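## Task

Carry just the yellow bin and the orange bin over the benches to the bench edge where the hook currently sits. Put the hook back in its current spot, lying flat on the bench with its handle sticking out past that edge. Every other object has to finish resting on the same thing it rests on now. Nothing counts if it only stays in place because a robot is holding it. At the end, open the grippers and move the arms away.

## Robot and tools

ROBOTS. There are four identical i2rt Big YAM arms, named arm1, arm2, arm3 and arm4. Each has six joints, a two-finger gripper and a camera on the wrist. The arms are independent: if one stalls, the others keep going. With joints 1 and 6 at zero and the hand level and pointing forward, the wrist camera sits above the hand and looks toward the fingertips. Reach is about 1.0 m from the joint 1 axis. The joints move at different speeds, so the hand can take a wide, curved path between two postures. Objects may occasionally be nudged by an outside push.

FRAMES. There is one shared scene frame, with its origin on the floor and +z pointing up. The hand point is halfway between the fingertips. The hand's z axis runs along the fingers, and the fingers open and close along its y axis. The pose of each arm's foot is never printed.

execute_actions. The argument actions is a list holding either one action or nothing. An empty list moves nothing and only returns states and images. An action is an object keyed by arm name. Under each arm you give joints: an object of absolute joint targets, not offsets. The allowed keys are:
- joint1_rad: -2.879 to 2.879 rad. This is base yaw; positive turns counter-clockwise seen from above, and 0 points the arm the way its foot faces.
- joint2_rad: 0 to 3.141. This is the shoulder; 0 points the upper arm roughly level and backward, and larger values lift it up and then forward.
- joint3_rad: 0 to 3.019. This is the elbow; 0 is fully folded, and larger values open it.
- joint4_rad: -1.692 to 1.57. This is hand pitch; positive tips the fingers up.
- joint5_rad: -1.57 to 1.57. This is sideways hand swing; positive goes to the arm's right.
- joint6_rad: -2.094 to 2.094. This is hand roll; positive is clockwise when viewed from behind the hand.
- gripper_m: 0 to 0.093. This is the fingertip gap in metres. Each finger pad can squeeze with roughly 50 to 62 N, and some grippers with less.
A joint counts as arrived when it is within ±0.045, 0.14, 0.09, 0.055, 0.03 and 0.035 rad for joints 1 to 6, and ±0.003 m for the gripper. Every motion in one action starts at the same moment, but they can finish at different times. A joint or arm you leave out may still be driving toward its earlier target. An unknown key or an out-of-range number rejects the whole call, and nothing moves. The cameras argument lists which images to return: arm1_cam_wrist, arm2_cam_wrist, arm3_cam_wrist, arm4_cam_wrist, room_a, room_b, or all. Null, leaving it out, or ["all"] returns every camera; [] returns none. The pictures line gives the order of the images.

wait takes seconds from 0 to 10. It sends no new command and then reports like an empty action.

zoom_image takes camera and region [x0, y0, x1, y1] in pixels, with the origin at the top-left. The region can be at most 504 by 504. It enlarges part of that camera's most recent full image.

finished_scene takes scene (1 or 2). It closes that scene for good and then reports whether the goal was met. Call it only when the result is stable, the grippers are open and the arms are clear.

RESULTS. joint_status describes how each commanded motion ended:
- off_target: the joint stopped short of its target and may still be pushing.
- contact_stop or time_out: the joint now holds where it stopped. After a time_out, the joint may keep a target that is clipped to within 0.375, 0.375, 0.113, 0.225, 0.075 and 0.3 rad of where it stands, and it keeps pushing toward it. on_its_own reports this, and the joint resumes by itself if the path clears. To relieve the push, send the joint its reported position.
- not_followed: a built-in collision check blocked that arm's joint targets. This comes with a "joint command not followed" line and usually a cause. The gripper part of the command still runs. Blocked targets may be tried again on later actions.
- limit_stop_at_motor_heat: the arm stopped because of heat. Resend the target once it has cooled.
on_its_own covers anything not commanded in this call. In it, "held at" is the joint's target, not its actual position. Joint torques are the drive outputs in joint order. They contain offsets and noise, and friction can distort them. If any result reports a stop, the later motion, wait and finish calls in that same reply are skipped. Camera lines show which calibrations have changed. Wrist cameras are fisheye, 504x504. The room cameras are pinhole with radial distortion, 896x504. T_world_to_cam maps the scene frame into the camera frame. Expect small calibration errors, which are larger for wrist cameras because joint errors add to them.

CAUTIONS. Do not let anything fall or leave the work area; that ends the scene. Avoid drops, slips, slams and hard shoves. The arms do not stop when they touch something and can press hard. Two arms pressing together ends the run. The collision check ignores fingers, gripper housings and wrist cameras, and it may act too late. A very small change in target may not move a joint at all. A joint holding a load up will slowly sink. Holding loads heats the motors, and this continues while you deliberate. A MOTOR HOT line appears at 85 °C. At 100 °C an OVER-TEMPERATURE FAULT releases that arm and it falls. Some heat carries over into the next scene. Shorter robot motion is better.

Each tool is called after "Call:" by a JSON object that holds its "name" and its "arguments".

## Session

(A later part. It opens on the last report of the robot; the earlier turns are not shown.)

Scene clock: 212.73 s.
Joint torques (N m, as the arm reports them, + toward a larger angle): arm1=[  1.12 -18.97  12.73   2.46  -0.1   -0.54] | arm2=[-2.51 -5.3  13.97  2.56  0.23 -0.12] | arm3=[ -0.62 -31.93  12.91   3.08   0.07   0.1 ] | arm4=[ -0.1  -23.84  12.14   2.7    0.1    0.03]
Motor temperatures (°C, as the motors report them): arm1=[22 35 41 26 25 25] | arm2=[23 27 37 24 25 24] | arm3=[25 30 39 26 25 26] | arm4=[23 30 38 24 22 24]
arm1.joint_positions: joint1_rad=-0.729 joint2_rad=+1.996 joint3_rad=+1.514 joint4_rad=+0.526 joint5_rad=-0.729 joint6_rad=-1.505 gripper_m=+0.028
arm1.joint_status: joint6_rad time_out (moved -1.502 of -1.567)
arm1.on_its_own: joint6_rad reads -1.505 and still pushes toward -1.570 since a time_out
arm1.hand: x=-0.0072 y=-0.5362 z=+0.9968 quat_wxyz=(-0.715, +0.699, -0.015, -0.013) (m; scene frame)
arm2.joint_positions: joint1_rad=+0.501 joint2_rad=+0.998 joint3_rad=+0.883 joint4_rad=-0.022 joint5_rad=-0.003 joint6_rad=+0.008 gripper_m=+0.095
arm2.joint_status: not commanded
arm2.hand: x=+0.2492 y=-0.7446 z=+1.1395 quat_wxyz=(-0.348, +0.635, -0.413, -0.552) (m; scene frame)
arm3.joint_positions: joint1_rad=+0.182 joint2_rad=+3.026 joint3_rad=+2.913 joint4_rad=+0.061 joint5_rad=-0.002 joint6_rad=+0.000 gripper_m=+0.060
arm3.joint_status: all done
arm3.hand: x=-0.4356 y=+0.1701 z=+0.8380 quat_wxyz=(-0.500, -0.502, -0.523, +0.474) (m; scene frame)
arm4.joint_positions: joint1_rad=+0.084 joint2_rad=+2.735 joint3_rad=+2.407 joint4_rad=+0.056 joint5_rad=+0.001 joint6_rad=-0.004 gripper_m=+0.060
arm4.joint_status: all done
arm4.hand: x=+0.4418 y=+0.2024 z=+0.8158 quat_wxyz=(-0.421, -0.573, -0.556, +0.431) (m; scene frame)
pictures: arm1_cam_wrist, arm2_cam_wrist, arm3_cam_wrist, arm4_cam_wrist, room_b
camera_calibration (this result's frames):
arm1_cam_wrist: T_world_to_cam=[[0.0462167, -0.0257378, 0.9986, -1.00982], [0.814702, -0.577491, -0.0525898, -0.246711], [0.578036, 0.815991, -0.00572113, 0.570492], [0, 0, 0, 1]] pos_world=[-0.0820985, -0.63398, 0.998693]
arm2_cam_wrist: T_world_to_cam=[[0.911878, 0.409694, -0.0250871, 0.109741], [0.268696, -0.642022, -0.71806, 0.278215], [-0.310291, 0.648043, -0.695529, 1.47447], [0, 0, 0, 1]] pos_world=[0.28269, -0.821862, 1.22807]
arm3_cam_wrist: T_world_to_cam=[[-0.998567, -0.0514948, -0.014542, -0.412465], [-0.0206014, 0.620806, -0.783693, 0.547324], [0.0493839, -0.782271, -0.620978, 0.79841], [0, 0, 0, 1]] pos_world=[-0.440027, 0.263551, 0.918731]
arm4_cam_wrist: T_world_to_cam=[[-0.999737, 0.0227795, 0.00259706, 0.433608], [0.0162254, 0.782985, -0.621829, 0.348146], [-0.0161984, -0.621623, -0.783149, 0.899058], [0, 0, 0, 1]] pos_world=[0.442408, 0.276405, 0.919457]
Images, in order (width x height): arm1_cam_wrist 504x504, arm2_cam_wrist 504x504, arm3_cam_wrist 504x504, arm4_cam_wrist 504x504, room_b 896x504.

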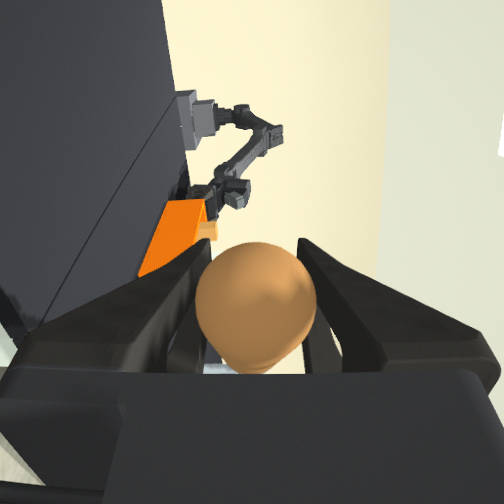

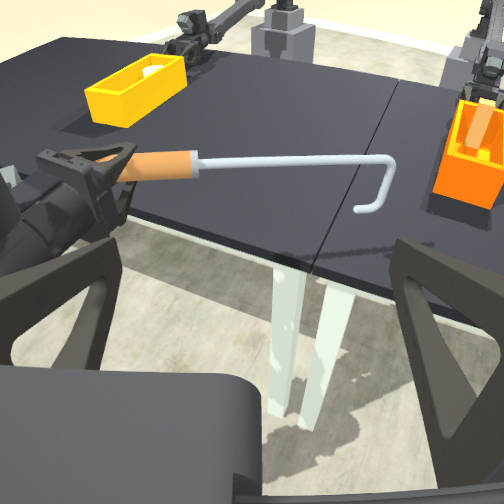

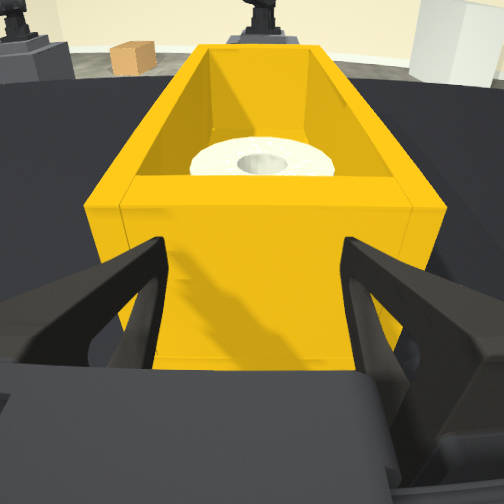

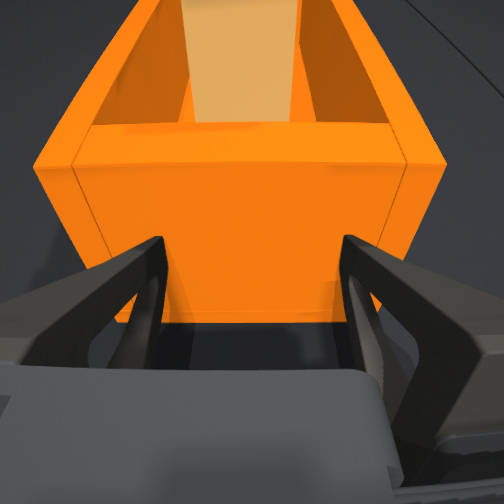

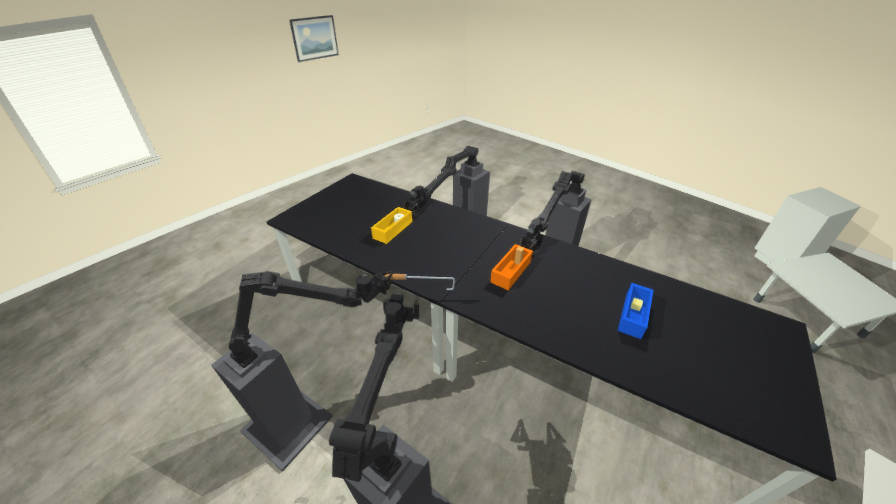

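Call:
{"name": "execute_actions", "arguments": {"actions": []}}

Scene clock: 226.07 s.
Joint torques (N m, as the arm reports them, + toward a larger angle): arm1=[  1.15 -18.87  12.75   2.47  -0.09  -0.53] | arm2=[-2.11 -5.37 13.97  2.52  0.22 -0.13] | arm3=[ -0.53 -32.08  12.9    3.08   0.08   0.1 ] | arm4=[  0.38 -24.53  11.79   2.78   0.12   0.04]
Motor temperatures (°C, as the motors report them): arm1=[22 35 41 26 25 25] | arm2=[23 27 37 24 25 24] | arm3=[25 31 40 26 25 26] | arm4=[23 31 39 24 22 24]
arm1.joint_positions: joint1_rad=-0.729 joint2_rad=+1.996 joint3_rad=+1.514 joint4_rad=+0.526 joint5_rad=-0.729 joint6_rad=-1.505 gripper_m=+0.028
arm1.joint_status: joint6_rad time_out (moved -1.502 of -1.567)
arm1.on_its_own: joint6_rad reads -1.505 and still pushes toward -1.570 since a time_out
arm1.hand: x=-0.0072 y=-0.5362 z=+0.9968 quat_wxyz=(-0.715, +0.699, -0.015, -0.013) (m; scene frame)
arm2.joint_positions: joint1_rad=+0.501 joint2_rad=+0.998 joint3_rad=+0.883 joint4_rad=-0.022 joint5_rad=-0.003 joint6_rad=+0.008 gripper_m=+0.095
arm2.joint_status: not commanded
arm2.hand: x=+0.2492 y=-0.7446 z=+1.1395 quat_wxyz=(-0.348, +0.635, -0.413, -0.552) (m; scene frame)
arm3.joint_positions: joint1_rad=+0.182 joint2_rad=+3.026 joint3_rad=+2.913 joint4_rad=+0.061 joint5_rad=-0.002 joint6_rad=+0.000 gripper_m=+0.060
arm3.joint_status: all done
arm3.hand: x=-0.4356 y=+0.1701 z=+0.8380 quat_wxyz=(-0.500, -0.502, -0.523, +0.474) (m; scene frame)
arm4.joint_positions: joint1_rad=+0.084 joint2_rad=+2.735 joint3_rad=+2.407 joint4_rad=+0.056 joint5_rad=+0.001 joint6_rad=-0.004 gripper_m=+0.060
arm4.joint_status: all done
arm4.hand: x=+0.4418 y=+0.2024 z=+0.8158 quat_wxyz=(-0.421, -0.573, -0.556, +0.431) (m; scene frame)
pictures: arm1_cam_wrist, arm2_cam_wrist, arm3_cam_wrist, arm4_cam_wrist, room_a, room_b
camera_calibration (this result's frames):
arm1_cam_wrist: T_world_to_cam=[[0.0462167, -0.0257378, 0.9986, -1.00982], [0.814702, -0.577491, -0.0525898, -0.246711], [0.578036, 0.815991, -0.00572113, 0.570492], [0, 0, 0, 1]] pos_world=[-0.0820985, -0.63398, 0.998693]
arm2_cam_wrist: T_world_to_cam=[[0.911878, 0.409694, -0.0250871, 0.109741], [0.268696, -0.642022, -0.71806, 0.278215], [-0.310291, 0.648043, -0.695529, 1.47447], [0, 0, 0, 1]] pos_world=[0.28269, -0.821862, 1.22807]
arm3_cam_wrist: T_world_to_cam=[[-0.998567, -0.0514948, -0.014542, -0.412465], [-0.0206014, 0.620806, -0.783693, 0.547324], [0.0493839, -0.782271, -0.620978, 0.79841], [0, 0, 0, 1]] pos_world=[-0.440027, 0.263551, 0.918731]
arm4_cam_wrist: T_world_to_cam=[[-0.999737, 0.0227795, 0.00259706, 0.433608], [0.0162254, 0.782985, -0.621829, 0.348146], [-0.0161984, -0.621623, -0.783149, 0.899058], [0, 0, 0, 1]] pos_world=[0.442408, 0.276405, 0.919457]
Images, in order (width x height): arm1_cam_wrist 504x504, arm2_cam_wrist 504x504, arm3_cam_wrist 504x504, arm4_cam_wrist 504x504, room_a 896x504, room_b 896x504.

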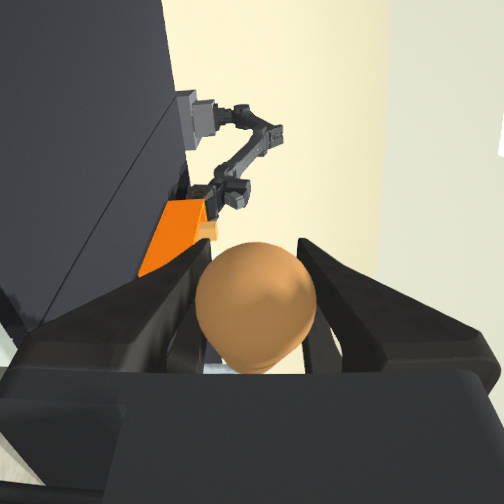

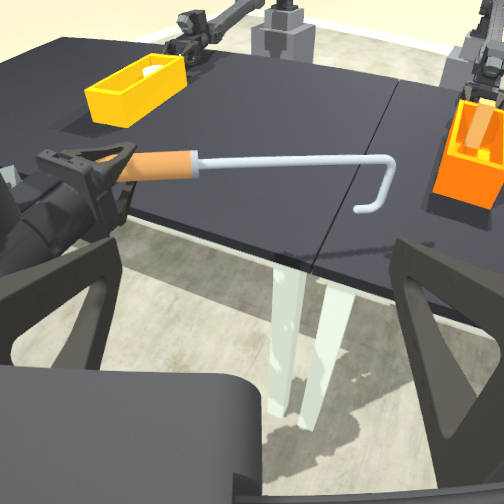

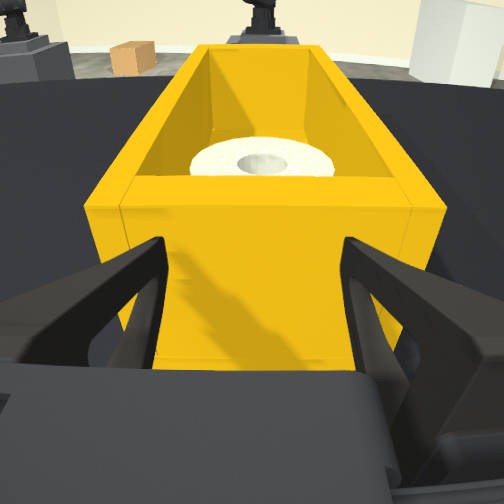

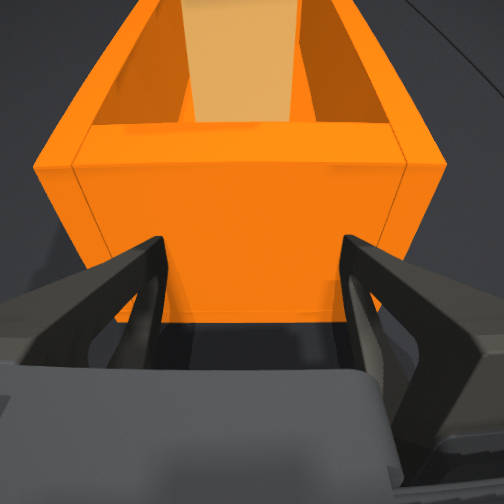

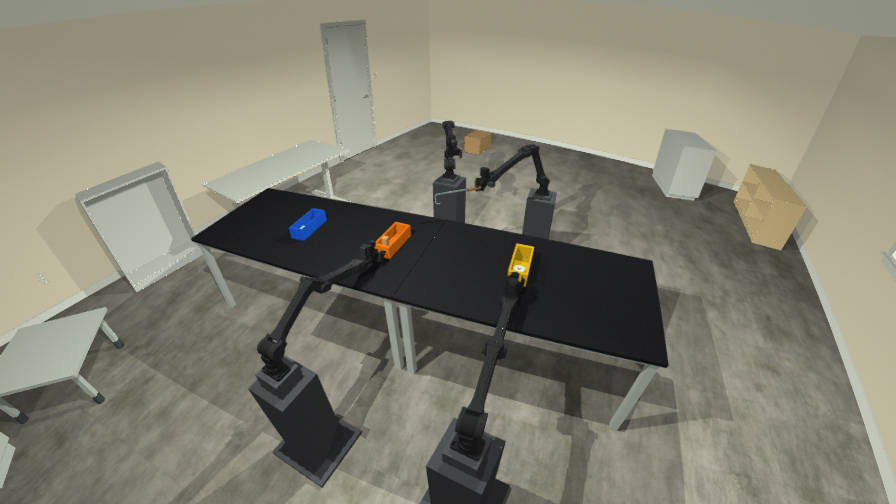

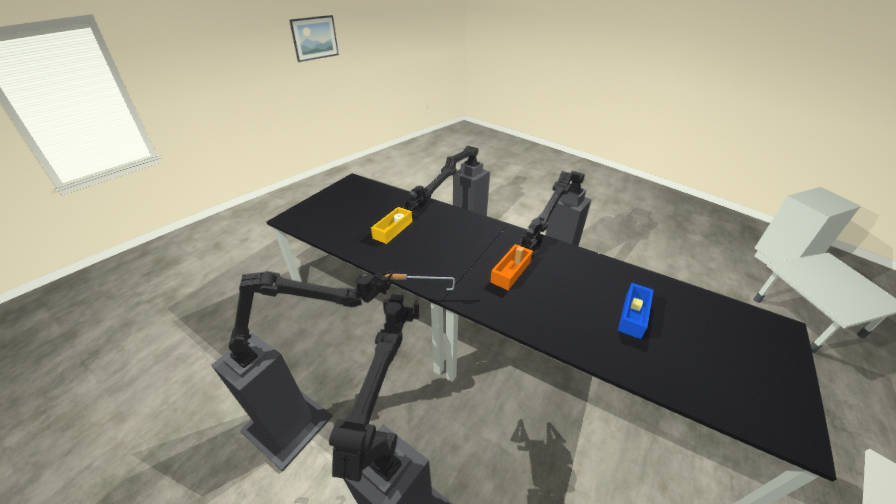

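Call:
{"name": "execute_actions", "arguments": {"actions": [{"arm1":{"joints":{"joint1_rad":-0.2,"joint2_rad":2.12,"joint3_rad":1.82,"joint4_rad":0.44,"joint5_rad":-1.25,"joint6_rad":-1.53}},"arm3":{"joints":{"joint2_rad":2.55,"joint3_rad":2.3}},"arm4":{"joints":{"joint2_rad":3.03,"joint3_rad":2.97}}}]}}

Scene clock: 245.53 s.
Joint torques (N m, as the arm reports them, + toward a larger angle): arm1=[  0.56 -24.93  16.69   2.41  -0.1   -0.31] | arm2=[-2.48 -5.26 13.95  2.49  0.21 -0.12] | arm3=[ -0.59 -29.8    9.17   3.04   0.08   0.1 ] | arm4=[ -0.16 -25.16  12.19   2.5    0.14   0.  ]
Motor temperatures (°C, as the motors report them): arm1=[22 35 42 26 25 25] | arm2=[23 27 37 24 25 24] | arm3=[25 32 40 26 25 26] | arm4=[23 32 40 24 22 24]
arm1.joint_positions: joint1_rad=-0.195 joint2_rad=+2.175 joint3_rad=+1.750 joint4_rad=+0.412 joint5_rad=-1.250 joint6_rad=-1.488 gripper_m=+0.028
arm1.joint_status: joint6_rad time_out (moved +0.017 of -0.025); the others done
arm1.on_its_own: joint6_rad reads -1.488 and still pushes toward -1.530 since a time_out
arm1.hand: x=-0.4517 y=-0.4063 z=+0.9620 quat_wxyz=(-0.590, +0.632, +0.323, -0.385) (m; scene frame)
arm2.joint_positions: joint1_rad=+0.501 joint2_rad=+0.998 joint3_rad=+0.883 joint4_rad=-0.022 joint5_rad=-0.003 joint6_rad=+0.008 gripper_m=+0.095
arm2.joint_status: not commanded
arm2.hand: x=+0.2492 y=-0.7446 z=+1.1395 quat_wxyz=(-0.348, +0.635, -0.413, -0.552) (m; scene frame)
arm3.joint_positions: joint1_rad=+0.182 joint2_rad=+2.544 joint3_rad=+2.299 joint4_rad=+0.062 joint5_rad=-0.002 joint6_rad=+0.000 gripper_m=+0.060
arm3.joint_status: all done
arm3.hand: x=-0.4381 y=+0.2157 z=+0.9374 quat_wxyz=(-0.465, -0.532, -0.554, +0.441) (m; scene frame)
arm4.joint_positions: joint1_rad=+0.085 joint2_rad=+3.031 joint3_rad=+2.927 joint4_rad=+0.059 joint5_rad=+0.001 joint6_rad=-0.001 gripper_m=+0.060
arm4.joint_status: all done
arm4.hand: x=+0.4414 y=+0.1659 z=+0.8414 quat_wxyz=(-0.482, -0.521, -0.503, +0.493) (m; scene frame)
pictures: arm1_cam_wrist, arm2_cam_wrist, arm3_cam_wrist, arm4_cam_wrist, room_a, room_b
camera_calibration (this result's frames):
arm1_cam_wrist: T_world_to_cam=[[0.0531706, 0.0996565, 0.9936, -0.89234], [0.903652, 0.41863, -0.0903451, 0.669883], [-0.424954, 0.902672, -0.067796, 0.363128], [0, 0, 0, 1]] pos_world=[-0.403582, -0.519291, 0.971769]
arm2_cam_wrist: T_world_to_cam=[[0.911878, 0.409694, -0.0250871, 0.109741], [0.268696, -0.642022, -0.71806, 0.278215], [-0.310291, 0.648043, -0.695529, 1.47447], [0, 0, 0, 1]] pos_world=[0.28269, -0.821862, 1.22807]
arm3_cam_wrist: T_world_to_cam=[[-0.998621, -0.0501898, -0.0153863, -0.410707], [-0.0253448, 0.717636, -0.695957, 0.49163], [0.0459718, -0.694608, -0.717918, 0.966334], [0, 0, 0, 1]] pos_world=[-0.442104, 0.297798, 1.02958]
arm4_cam_wrist: T_world_to_cam=[[-0.999699, 0.0245047, 0.000839116, 0.435077], [0.0145983, 0.622355, -0.782599, 0.555279], [-0.0196996, -0.782352, -0.622525, 0.789385], [0, 0, 0, 1]] pos_world=[0.442391, 0.261335, 0.925608]
Images, in order (width x height): arm1_cam_wrist 504x504, arm2_cam_wrist 504x504, arm3_cam_wrist 504x504, arm4_cam_wrist 504x504, room_a 896x504, room_b 896x504.

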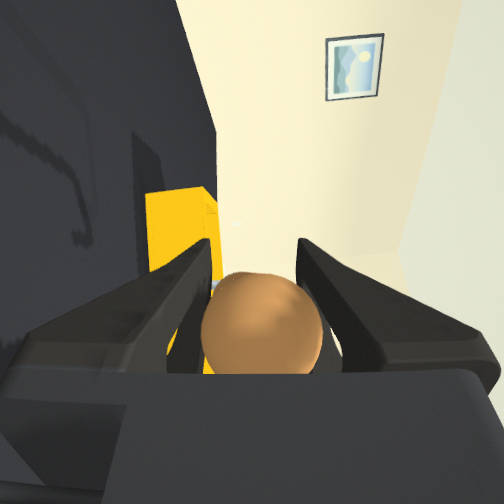

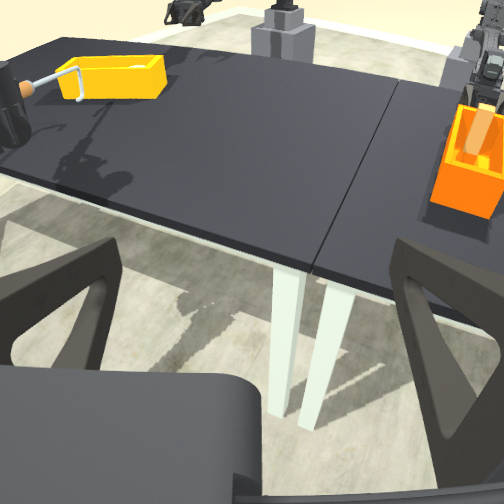

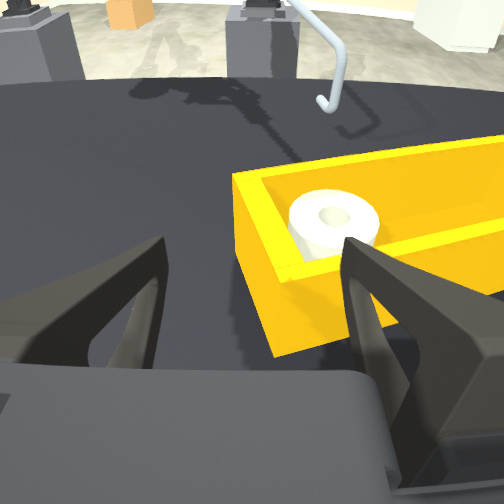

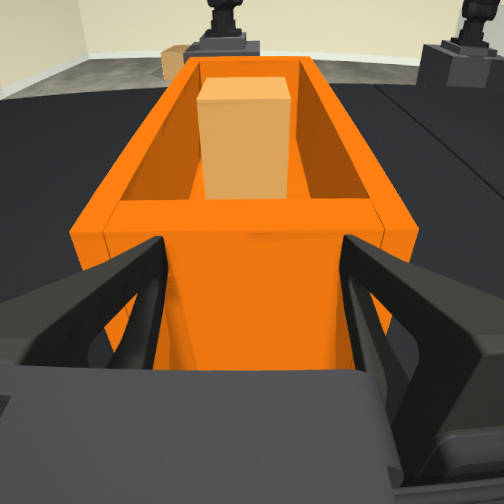

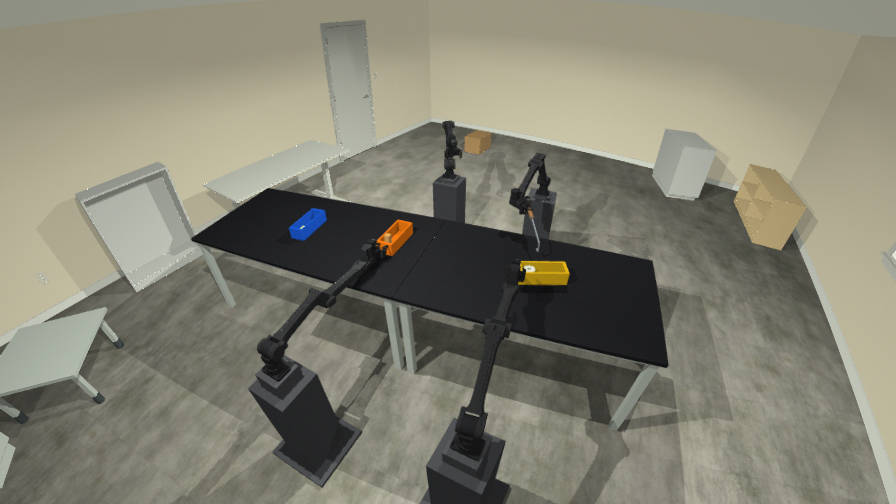

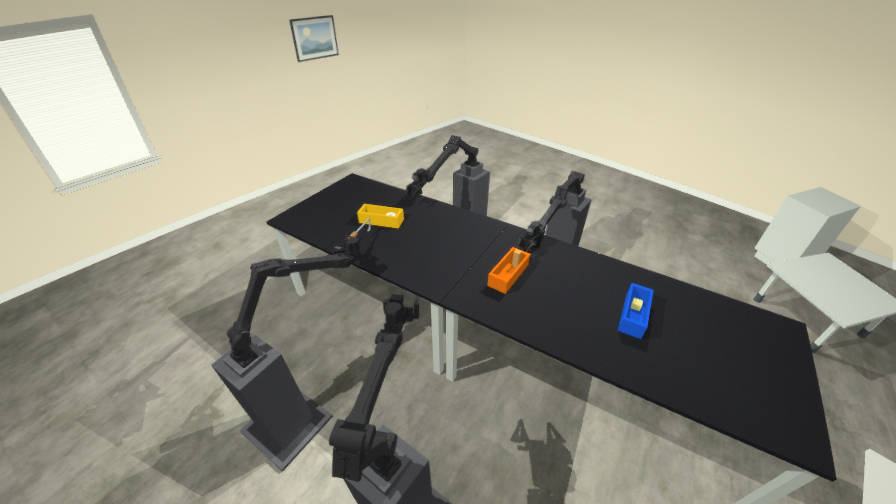

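Call:
{"name": "execute_actions", "arguments": {"actions": [{"arm1":{"joints":{"joint1_rad":-0.035,"joint2_rad":2.22,"joint3_rad":2.23,"joint4_rad":0.52,"joint5_rad":-0.93}},"arm3":{"joints":{"joint1_rad":0.05,"joint2_rad":2.2,"joint3_rad":2.1,"joint4_rad":-0.3}},"arm4":{"joints":{"joint2_rad":2.55,"joint3_rad":2.3}}}], "cameras": ["arm3_cam_wrist","arm2_cam_wrist","room_b"]}}

Scene clock: 283.47 s.
Joint torques (N m, as the arm reports them, + toward a larger angle): arm1=[  1.73 -24.82  17.17   2.43   0.39  -0.28] | arm2=[-1.89 -5.26 13.89  2.48  0.21 -0.12] | arm3=[  0.87 -25.4    9.62   2.    -0.04   0.11] | arm4=[  0.02 -22.52   9.41   2.78   0.14   0.05]
Motor temperatures (°C, as the motors report them): arm1=[22 38 47 26 25 25] | arm2=[23 27 38 24 25 24] | arm3=[25 33 37 26 25 25] | arm4=[23 33 41 24 22 24]
arm1.joint_positions: joint1_rad=-0.038 joint2_rad=+2.257 joint3_rad=+2.165 joint4_rad=+0.490 joint5_rad=-0.934 joint6_rad=-1.489 gripper_m=+0.028
arm1.joint_status: all done
arm1.on_its_own: joint6_rad reads -1.489 and still pushes toward -1.530 since a time_out
arm1.hand: x=-0.5449 y=-0.3280 z=+1.1304 quat_wxyz=(-0.736, +0.521, +0.341, -0.266) (m; scene frame)
arm2.joint_positions: joint1_rad=+0.501 joint2_rad=+0.998 joint3_rad=+0.883 joint4_rad=-0.022 joint5_rad=-0.003 joint6_rad=+0.008 gripper_m=+0.095
arm2.joint_status: not commanded
arm2.hand: x=+0.2492 y=-0.7446 z=+1.1395 quat_wxyz=(-0.348, +0.635, -0.413, -0.552) (m; scene frame)
arm3.joint_positions: joint1_rad=+0.045 joint2_rad=+2.183 joint3_rad=+2.094 joint4_rad=-0.286 joint5_rad=+0.001 joint6_rad=+0.000 gripper_m=+0.060
arm3.joint_status: all done
arm3.hand: x=-0.5669 y=+0.3001 z=+1.0639 quat_wxyz=(-0.381, -0.612, -0.555, +0.415) (m; scene frame)
arm4.joint_positions: joint1_rad=+0.085 joint2_rad=+2.542 joint3_rad=+2.293 joint4_rad=+0.061 joint5_rad=+0.001 joint6_rad=-0.001 gripper_m=+0.060
arm4.joint_status: all done
arm4.hand: x=+0.4420 y=+0.2122 z=+0.9355 quat_wxyz=(-0.444, -0.555, -0.537, +0.454) (m; scene frame)
pictures: arm2_cam_wrist, arm3_cam_wrist, room_b
camera_calibration (this result's frames):
arm2_cam_wrist: T_world_to_cam=[[0.911878, 0.409694, -0.0250871, 0.109741], [0.268696, -0.642022, -0.71806, 0.278215], [-0.310291, 0.648043, -0.695529, 1.47447], [0, 0, 0, 1]] pos_world=[0.28269, -0.821862, 1.22807]
arm3_cam_wrist: T_world_to_cam=[[-0.995647, 0.0919125, -0.0154697, -0.574064], [0.0854355, 0.833647, -0.545649, 0.383965], [-0.0372557, -0.544596, -0.837871, 1.15715], [0, 0, 0, 1]] pos_world=[-0.561259, 0.362851, 1.17017]
Images, in order (width x height): arm2_cam_wrist 504x504, arm3_cam_wrist 504x504, room_b 896x504.

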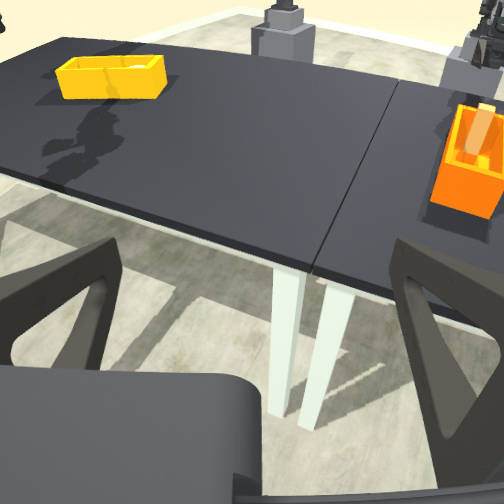

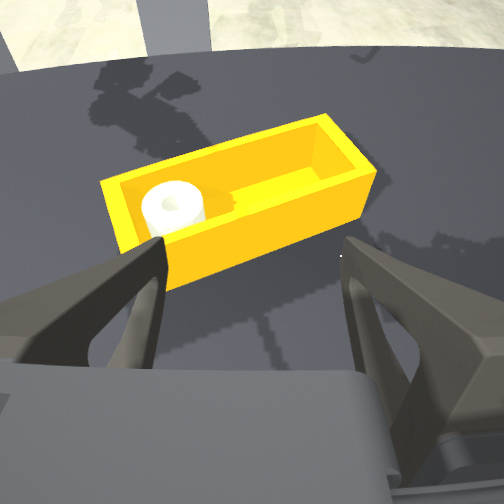

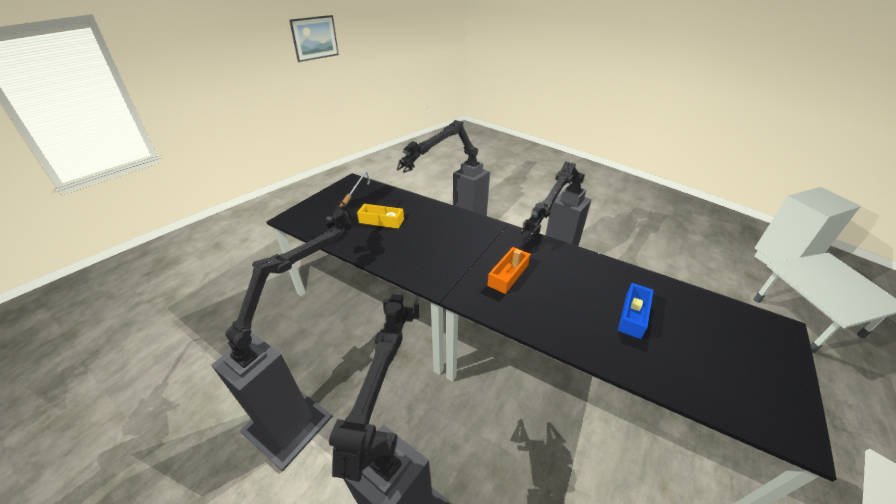

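Call:
{"name": "execute_actions", "arguments": {"actions": [{"arm1":{"joints":{"joint2_rad":2.42}},"arm4":{"joints":{"joint2_rad":2.2,"joint3_rad":2.1,"joint4_rad":-0.3}},"arm2":{"joints":{"joint1_rad":0.75}}}], "cameras": ["arm3_cam_wrist","arm2_cam_wrist","arm4_cam_wrist"]}}

Scene clock: 288.93 s.
Joint torques (N m, as the arm reports them, + toward a larger angle): arm1=[  1.28 -29.2   15.9    2.56   0.07  -0.19] | arm2=[-2.96 -5.35 13.9   2.54  0.12 -0.1 ] | arm3=[  0.89 -25.31   9.64   2.01  -0.04   0.1 ] | arm4=[ -0.46 -19.64   9.99   1.55   0.15   0.08]
Motor temperatures (°C, as the motors report them): arm1=[22 38 47 26 26 25] | arm2=[23 27 38 24 25 24] | arm3=[25 32 37 26 25 25] | arm4=[23 33 40 24 22 24]
arm1.joint_positions: joint1_rad=-0.038 joint2_rad=+2.483 joint3_rad=+2.174 joint4_rad=+0.490 joint5_rad=-0.931 joint6_rad=-1.499 gripper_m=+0.028
arm1.joint_status: all done
arm1.hand: x=-0.5431 y=-0.2867 z=+0.9407 quat_wxyz=(-0.679, +0.595, +0.309, -0.299) (m; scene frame)
arm2.joint_positions: joint1_rad=+0.758 joint2_rad=+0.998 joint3_rad=+0.883 joint4_rad=-0.022 joint5_rad=-0.001 joint6_rad=+0.007 gripper_m=+0.095
arm2.joint_status: all done
arm2.hand: x=+0.1413 y=-0.8117 z=+1.1406 quat_wxyz=(-0.274, +0.682, -0.329, -0.593) (m; scene frame)
arm3.joint_positions: joint1_rad=+0.045 joint2_rad=+2.183 joint3_rad=+2.094 joint4_rad=-0.286 joint5_rad=+0.001 joint6_rad=+0.000 gripper_m=+0.060
arm3.joint_status: not commanded
arm3.hand: x=-0.5669 y=+0.3001 z=+1.0639 quat_wxyz=(-0.381, -0.612, -0.555, +0.415) (m; scene frame)
arm4.joint_positions: joint1_rad=+0.085 joint2_rad=+2.183 joint3_rad=+2.086 joint4_rad=-0.286 joint5_rad=+0.001 joint6_rad=-0.001 gripper_m=+0.060
arm4.joint_status: all done
arm4.hand: x=+0.4435 y=+0.2928 z=+1.0610 quat_wxyz=(-0.390, -0.597, -0.577, +0.398) (m; scene frame)
pictures: arm2_cam_wrist, arm3_cam_wrist, arm4_cam_wrist
camera_calibration (this result's frames):
arm2_cam_wrist: T_world_to_cam=[[0.778752, 0.626771, -0.0265123, 0.432256], [0.420447, -0.552831, -0.719446, 0.317399], [-0.465585, 0.549123, -0.694042, 1.42513], [0, 0, 0, 1]] pos_world=[0.193451, -0.878031, 1.22891]
arm3_cam_wrist: T_world_to_cam=[[-0.995647, 0.0919125, -0.0154697, -0.574064], [0.0854355, 0.833647, -0.545649, 0.383965], [-0.0372557, -0.544596, -0.837871, 1.15715], [0, 0, 0, 1]] pos_world=[-0.561259, 0.362851, 1.17017]
arm4_cam_wrist: T_world_to_cam=[[-0.999754, 0.022166, -0.00103479, 0.43661], [0.0193121, 0.846173, -0.532558, 0.315189], [-0.0109291, -0.532446, -0.846393, 1.18592], [0, 0, 0, 1]] pos_world=[0.443376, 0.355057, 1.17206]
Images, in order (width x height): arm2_cam_wrist 504x504, arm3_cam_wrist 504x504, arm4_cam_wrist 504x504.

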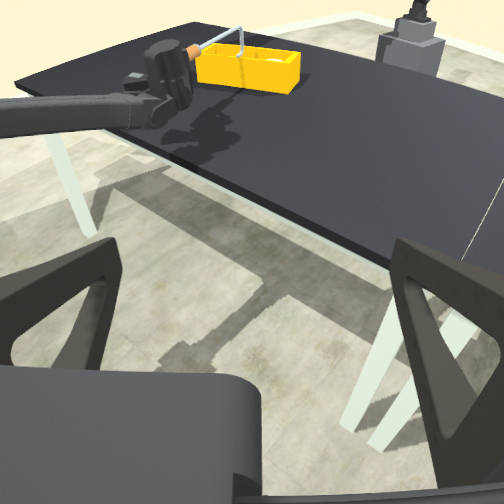

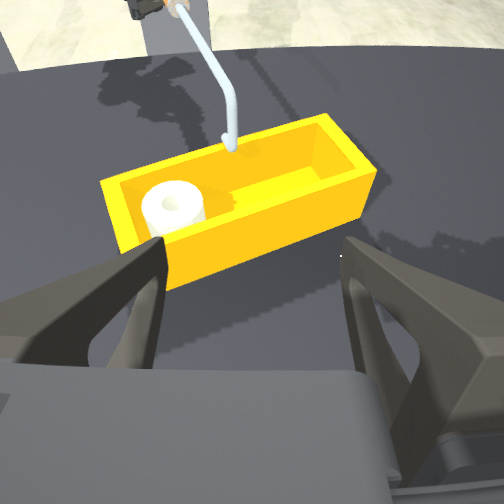

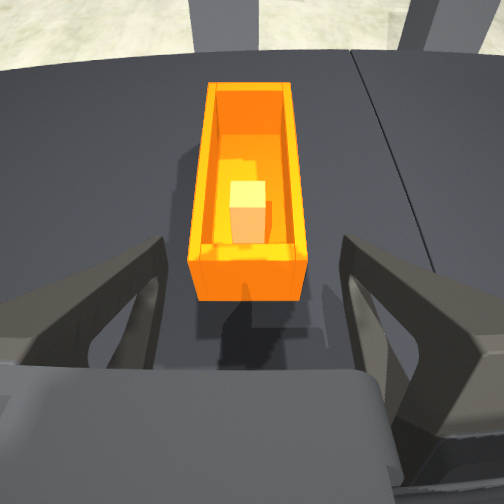

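Call:
{"name": "zoom_image", "arguments": {"camera": "arm2_cam_wrist", "region": [140, 10, 320, 110]}}

Region (140, 10, 320, 110) of arm2_cam_wrist's 504x504 image, scaled by 2.800, with more detail than that image has.

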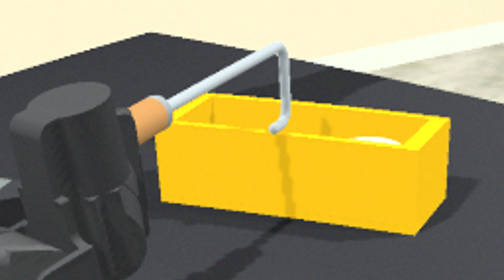

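Call:
{"name": "execute_actions", "arguments": {"actions": [{"arm1":{"joints":{"joint1_rad":0.045,"joint2_rad":2.47,"joint3_rad":2.43,"joint5_rad":-0.65}}}], "cameras": ["arm3_cam_wrist","arm2_cam_wrist"]}}

Call:
{"name": "execute_actions", "arguments": {"actions": [{"arm1":{"joints":{"joint4_rad":0.33}}}], "cameras": ["arm3_cam_wrist","arm2_cam_wrist"]}}

Scene clock: 306.83 s.
Joint torques (N m, as the arm reports them, + toward a larger angle): arm1=[  1.38 -27.15  17.88   2.57   0.14  -0.29] | arm2=[-3.18 -5.49 13.85  2.61  0.12 -0.09] | arm3=[  0.86 -25.26   9.64   2.02  -0.04   0.11] | arm4=[  0.36 -19.29   9.91   1.73   0.12  -0.02]
Motor temperatures (°C, as the motors report them): arm1=[22 40 47 26 26 25] | arm2=[23 27 38 24 25 24] | arm3=[25 32 37 26 25 25] | arm4=[23 32 39 24 22 24]
arm1.joint_positions: joint1_rad=+0.042 joint2_rad=+2.506 joint3_rad=+2.358 joint4_rad=+0.489 joint5_rad=-0.651 joint6_rad=-1.489 gripper_m=+0.028
arm1.joint_status: all done
arm1.hand: x=-0.5836 y=-0.2525 z=+1.0305 quat_wxyz=(-0.759, +0.557, +0.247, -0.232) (m; scene frame)
arm2.joint_positions: joint1_rad=+0.758 joint2_rad=+0.998 joint3_rad=+0.883 joint4_rad=-0.022 joint5_rad=-0.001 joint6_rad=+0.007 gripper_m=+0.095
arm2.joint_status: not commanded
arm2.hand: x=+0.1413 y=-0.8117 z=+1.1406 quat_wxyz=(-0.274, +0.682, -0.329, -0.593) (m; scene frame)
arm3.joint_positions: joint1_rad=+0.045 joint2_rad=+2.183 joint3_rad=+2.094 joint4_rad=-0.286 joint5_rad=+0.001 joint6_rad=+0.000 gripper_m=+0.060
arm3.joint_status: not commanded
arm3.hand: x=-0.5669 y=+0.3001 z=+1.0639 quat_wxyz=(-0.381, -0.612, -0.555, +0.415) (m; scene frame)
arm4.joint_positions: joint1_rad=+0.085 joint2_rad=+2.183 joint3_rad=+2.086 joint4_rad=-0.286 joint5_rad=+0.001 joint6_rad=-0.001 gripper_m=+0.060
arm4.joint_status: not commanded
arm4.hand: x=+0.4435 y=+0.2928 z=+1.0610 quat_wxyz=(-0.390, -0.597, -0.577, +0.398) (m; scene frame)
pictures: arm2_cam_wrist, arm3_cam_wrist
camera_calibration (this result's frames):
arm2_cam_wrist: T_world_to_cam=[[0.778752, 0.626771, -0.0265123, 0.432256], [0.420447, -0.552831, -0.719446, 0.317399], [-0.465585, 0.549123, -0.694042, 1.42513], [0, 0, 0, 1]] pos_world=[0.193451, -0.878031, 1.22891]
arm3_cam_wrist: T_world_to_cam=[[-0.995647, 0.0919125, -0.0154697, -0.574064], [0.0854355, 0.833647, -0.545649, 0.383965], [-0.0372557, -0.544596, -0.837871, 1.15715], [0, 0, 0, 1]] pos_world=[-0.561259, 0.362851, 1.17017]
Images, in order (width x height): arm2_cam_wrist 504x504, arm3_cam_wrist 504x504.

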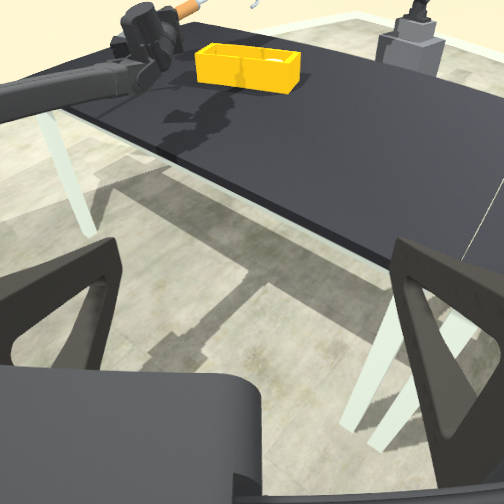

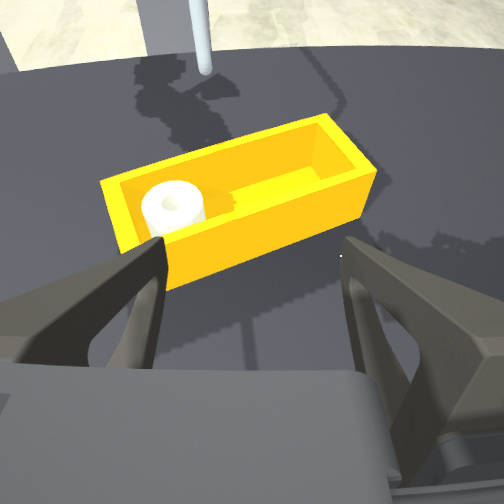

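Scene clock: 307.70 s.
Joint torques (N m, as the arm reports them, + toward a larger angle): arm1=[  1.52 -27.71  18.02   2.56   0.03  -0.29] | arm2=[-2.82 -5.47 13.99  2.48  0.13 -0.13] | arm3=[  0.79 -25.25   9.63   2.    -0.04   0.1 ] | arm4=[ -0.34 -19.43  10.09   1.56   0.17   0.04]
Motor temperatures (°C, as the motors report them): arm1=[22 40 48 26 25 25] | arm2=[23 27 38 24 25 24] | arm3=[25 32 37 26 25 25] | arm4=[23 32 39 24 22 24]
arm1.joint_positions: joint1_rad=+0.042 joint2_rad=+2.506 joint3_rad=+2.358 joint4_rad=+0.305 joint5_rad=-0.651 joint6_rad=-1.489 gripper_m=+0.028
arm1.joint_status: all done
arm1.hand: x=-0.5840 y=-0.2435 z=+0.9929 quat_wxyz=(-0.704, +0.624, +0.227, -0.252) (m; scene frame)
arm2.joint_positions: joint1_rad=+0.758 joint2_rad=+0.998 joint3_rad=+0.883 joint4_rad=-0.022 joint5_rad=-0.001 joint6_rad=+0.007 gripper_m=+0.095
arm2.joint_status: not commanded
arm2.hand: x=+0.1413 y=-0.8117 z=+1.1406 quat_wxyz=(-0.274, +0.682, -0.329, -0.593) (m; scene frame)
arm3.joint_positions: joint1_rad=+0.045 joint2_rad=+2.183 joint3_rad=+2.094 joint4_rad=-0.286 joint5_rad=+0.001 joint6_rad=+0.000 gripper_m=+0.060
arm3.joint_status: not commanded
arm3.hand: x=-0.5669 y=+0.3001 z=+1.0639 quat_wxyz=(-0.381, -0.612, -0.555, +0.415) (m; scene frame)
arm4.joint_positions: joint1_rad=+0.085 joint2_rad=+2.183 joint3_rad=+2.086 joint4_rad=-0.286 joint5_rad=+0.001 joint6_rad=-0.001 gripper_m=+0.060
arm4.joint_status: not commanded
arm4.hand: x=+0.4435 y=+0.2928 z=+1.0610 quat_wxyz=(-0.390, -0.597, -0.577, +0.398) (m; scene frame)
pictures: arm2_cam_wrist, arm3_cam_wrist
camera_calibration (this result's frames):
arm2_cam_wrist: T_world_to_cam=[[0.778752, 0.626771, -0.0265123, 0.432256], [0.420447, -0.552831, -0.719446, 0.317399], [-0.465585, 0.549123, -0.694042, 1.42513], [0, 0, 0, 1]] pos_world=[0.193451, -0.878031, 1.22891]
arm3_cam_wrist: T_world_to_cam=[[-0.995647, 0.0919125, -0.0154697, -0.574064], [0.0854355, 0.833647, -0.545649, 0.383965], [-0.0372557, -0.544596, -0.837871, 1.15715], [0, 0, 0, 1]] pos_world=[-0.561259, 0.362851, 1.17017]
Images, in order (width x height): arm2_cam_wrist 504x504, arm3_cam_wrist 504x504.

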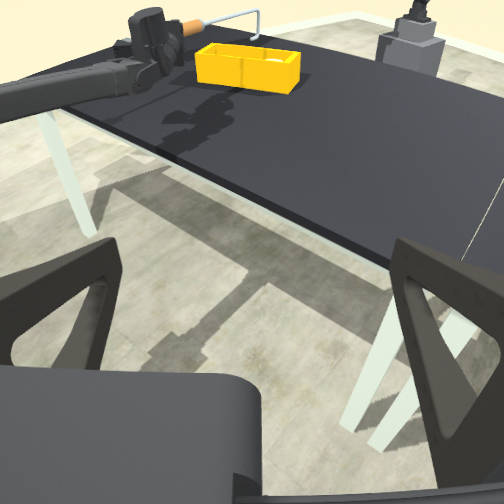

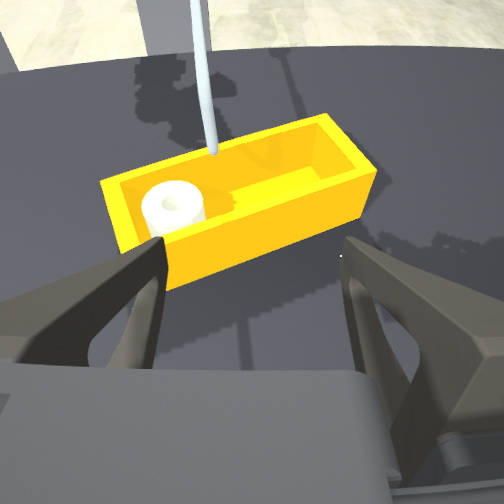

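Call:
{"name": "execute_actions", "arguments": {"actions": [{"arm1":{"joints":{"joint2_rad":2.53}}}], "cameras": ["arm3_cam_wrist","arm2_cam_wrist"]}}

Call:
{"name": "zoom_image", "arguments": {"camera": "arm2_cam_wrist", "region": [140, 10, 320, 110]}}

Scene clock: 311.63 s.
Joint torques (N m, as the arm reports them, + toward a larger angle): arm1=[  1.54 -26.64  17.78   2.64   0.01  -0.28] | arm2=[-2.83 -5.17 14.02  2.5   0.14 -0.15] | arm3=[  0.9  -25.23   9.63   2.01  -0.04   0.1 ] | arm4=[ -0.3  -19.9   10.05   1.5    0.15   0.03]
Motor temperatures (°C, as the motors report them): arm1=[22 41 48 26 25 25] | arm2=[23 27 38 24 25 24] | arm3=[25 32 37 25 25 25] | arm4=[23 32 39 24 22 24]
arm1.joint_positions: joint1_rad=+0.042 joint2_rad=+2.555 joint3_rad=+2.358 joint4_rad=+0.302 joint5_rad=-0.651 joint6_rad=-1.489 gripper_m=+0.028
arm1.joint_status: all done
arm1.hand: x=-0.5844 y=-0.2379 z=+0.9466 quat_wxyz=(-0.687, +0.643, +0.221, -0.257) (m; scene frame)
arm2.joint_positions: joint1_rad=+0.758 joint2_rad=+0.998 joint3_rad=+0.883 joint4_rad=-0.022 joint5_rad=-0.001 joint6_rad=+0.007 gripper_m=+0.095
arm2.joint_status: not commanded
arm2.hand: x=+0.1413 y=-0.8117 z=+1.1406 quat_wxyz=(-0.274, +0.682, -0.329, -0.593) (m; scene frame)
arm3.joint_positions: joint1_rad=+0.045 joint2_rad=+2.183 joint3_rad=+2.094 joint4_rad=-0.286 joint5_rad=+0.001 joint6_rad=+0.000 gripper_m=+0.060
arm3.joint_status: not commanded
arm3.hand: x=-0.5669 y=+0.3001 z=+1.0639 quat_wxyz=(-0.381, -0.612, -0.555, +0.415) (m; scene frame)
arm4.joint_positions: joint1_rad=+0.085 joint2_rad=+2.183 joint3_rad=+2.086 joint4_rad=-0.286 joint5_rad=+0.001 joint6_rad=-0.001 gripper_m=+0.060
arm4.joint_status: not commanded
arm4.hand: x=+0.4435 y=+0.2928 z=+1.0610 quat_wxyz=(-0.390, -0.597, -0.577, +0.398) (m; scene frame)
pictures: arm2_cam_wrist, arm3_cam_wrist
camera_calibration (this result's frames):
arm2_cam_wrist: T_world_to_cam=[[0.778752, 0.626771, -0.0265123, 0.432256], [0.420447, -0.552831, -0.719446, 0.317399], [-0.465585, 0.549123, -0.694042, 1.42513], [0, 0, 0, 1]] pos_world=[0.193451, -0.878031, 1.22891]
arm3_cam_wrist: T_world_to_cam=[[-0.995647, 0.0919125, -0.0154697, -0.574064], [0.0854355, 0.833647, -0.545649, 0.383965], [-0.0372557, -0.544596, -0.837871, 1.15715], [0, 0, 0, 1]] pos_world=[-0.561259, 0.362851, 1.17017]
Images, in order (width x height): arm2_cam_wrist 504x504, arm3_cam_wrist 504x504.

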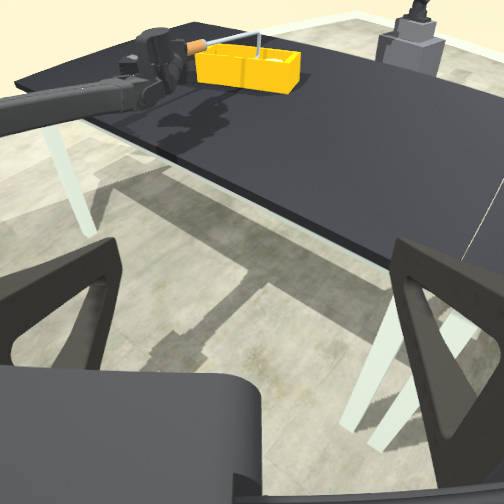

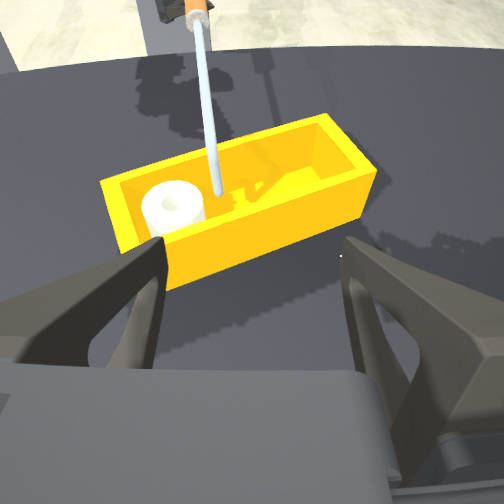

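Region (140, 10, 320, 110) of arm2_cam_wrist's 504x504 image, scaled by 2.800, with more detail than that image has.

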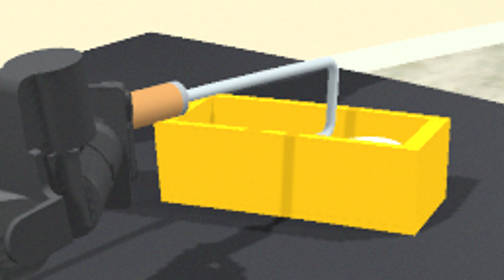

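Call:
{"name": "execute_actions", "arguments": {"actions": [{"arm1":{"joints":{"joint2_rad":2.51,"joint3_rad":2.27,"joint4_rad":0.43}}}], "cameras": ["arm3_cam_wrist","arm2_cam_wrist"]}}

Call:
{"name": "zoom_image", "arguments": {"camera": "arm2_cam_wrist", "region": [140, 10, 320, 110]}}

Scene clock: 317.83 s.
Joint torques (N m, as the arm reports them, + toward a larger angle): arm1=[  1.15 -28.17  14.25   3.19  -0.04  -0.15] | arm2=[-2.74 -5.3  14.04  2.4   0.14 -0.12] | arm3=[  0.89 -25.27   9.63   2.01  -0.04   0.1 ] | arm4=[ -0.15 -18.3   10.13   1.61   0.16   0.  ]
Motor temperatures (°C, as the motors report them): arm1=[22 41 49 26 25 25] | arm2=[23 27 38 24 25 24] | arm3=[25 32 37 25 25 25] | arm4=[23 32 39 24 22 24]
arm1.joint_positions: joint1_rad=+0.043 joint2_rad=+2.556 joint3_rad=+2.234 joint4_rad=+0.387 joint5_rad=-0.650 joint6_rad=-1.503 gripper_m=+0.028
arm1.joint_status: all done
arm1.hand: x=-0.5844 y=-0.2499 z=+0.8925 quat_wxyz=(-0.676, +0.655, +0.221, -0.256) (m; scene frame)
arm2.joint_positions: joint1_rad=+0.758 joint2_rad=+0.998 joint3_rad=+0.883 joint4_rad=-0.022 joint5_rad=-0.001 joint6_rad=+0.007 gripper_m=+0.095
arm2.joint_status: not commanded
arm2.hand: x=+0.1413 y=-0.8117 z=+1.1406 quat_wxyz=(-0.274, +0.682, -0.329, -0.593) (m; scene frame)
arm3.joint_positions: joint1_rad=+0.045 joint2_rad=+2.183 joint3_rad=+2.094 joint4_rad=-0.286 joint5_rad=+0.001 joint6_rad=+0.000 gripper_m=+0.060
arm3.joint_status: not commanded
arm3.hand: x=-0.5669 y=+0.3001 z=+1.0639 quat_wxyz=(-0.381, -0.612, -0.555, +0.415) (m; scene frame)
arm4.joint_positions: joint1_rad=+0.085 joint2_rad=+2.183 joint3_rad=+2.086 joint4_rad=-0.286 joint5_rad=+0.001 joint6_rad=-0.001 gripper_m=+0.060
arm4.joint_status: not commanded
arm4.hand: x=+0.4435 y=+0.2928 z=+1.0610 quat_wxyz=(-0.390, -0.597, -0.577, +0.398) (m; scene frame)
pictures: arm2_cam_wrist, arm3_cam_wrist
camera_calibration (this result's frames):
arm2_cam_wrist: T_world_to_cam=[[0.778752, 0.626771, -0.0265123, 0.432256], [0.420447, -0.552831, -0.719446, 0.317399], [-0.465585, 0.549123, -0.694042, 1.42513], [0, 0, 0, 1]] pos_world=[0.193451, -0.878031, 1.22891]
arm3_cam_wrist: T_world_to_cam=[[-0.995647, 0.0919125, -0.0154697, -0.574064], [0.0854355, 0.833647, -0.545649, 0.383965], [-0.0372557, -0.544596, -0.837871, 1.15715], [0, 0, 0, 1]] pos_world=[-0.561259, 0.362851, 1.17017]
Images, in order (width x height): arm2_cam_wrist 504x504, arm3_cam_wrist 504x504.

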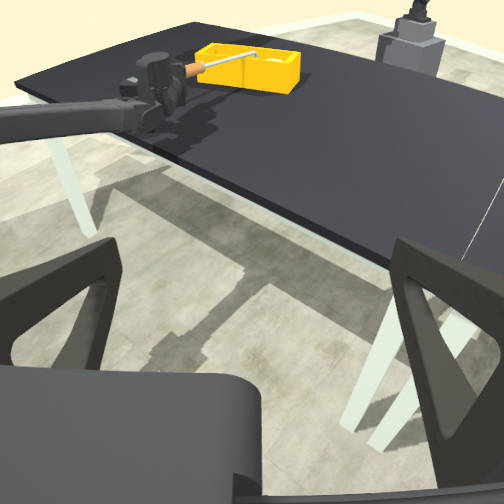

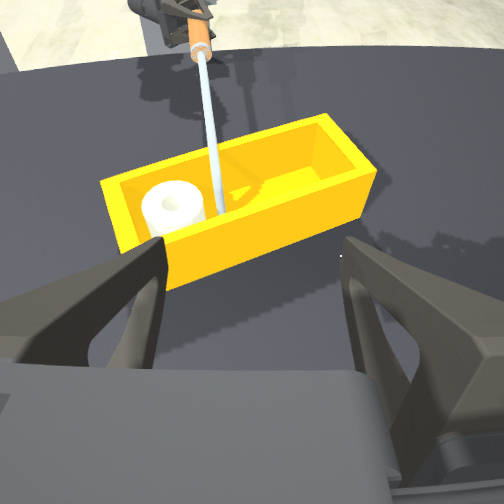

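Region (140, 10, 320, 110) of arm2_cam_wrist's 504x504 image, scaled by 2.800, with more detail than that image has.

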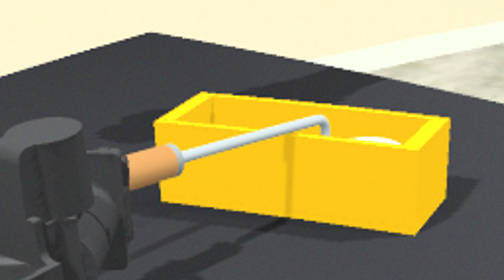

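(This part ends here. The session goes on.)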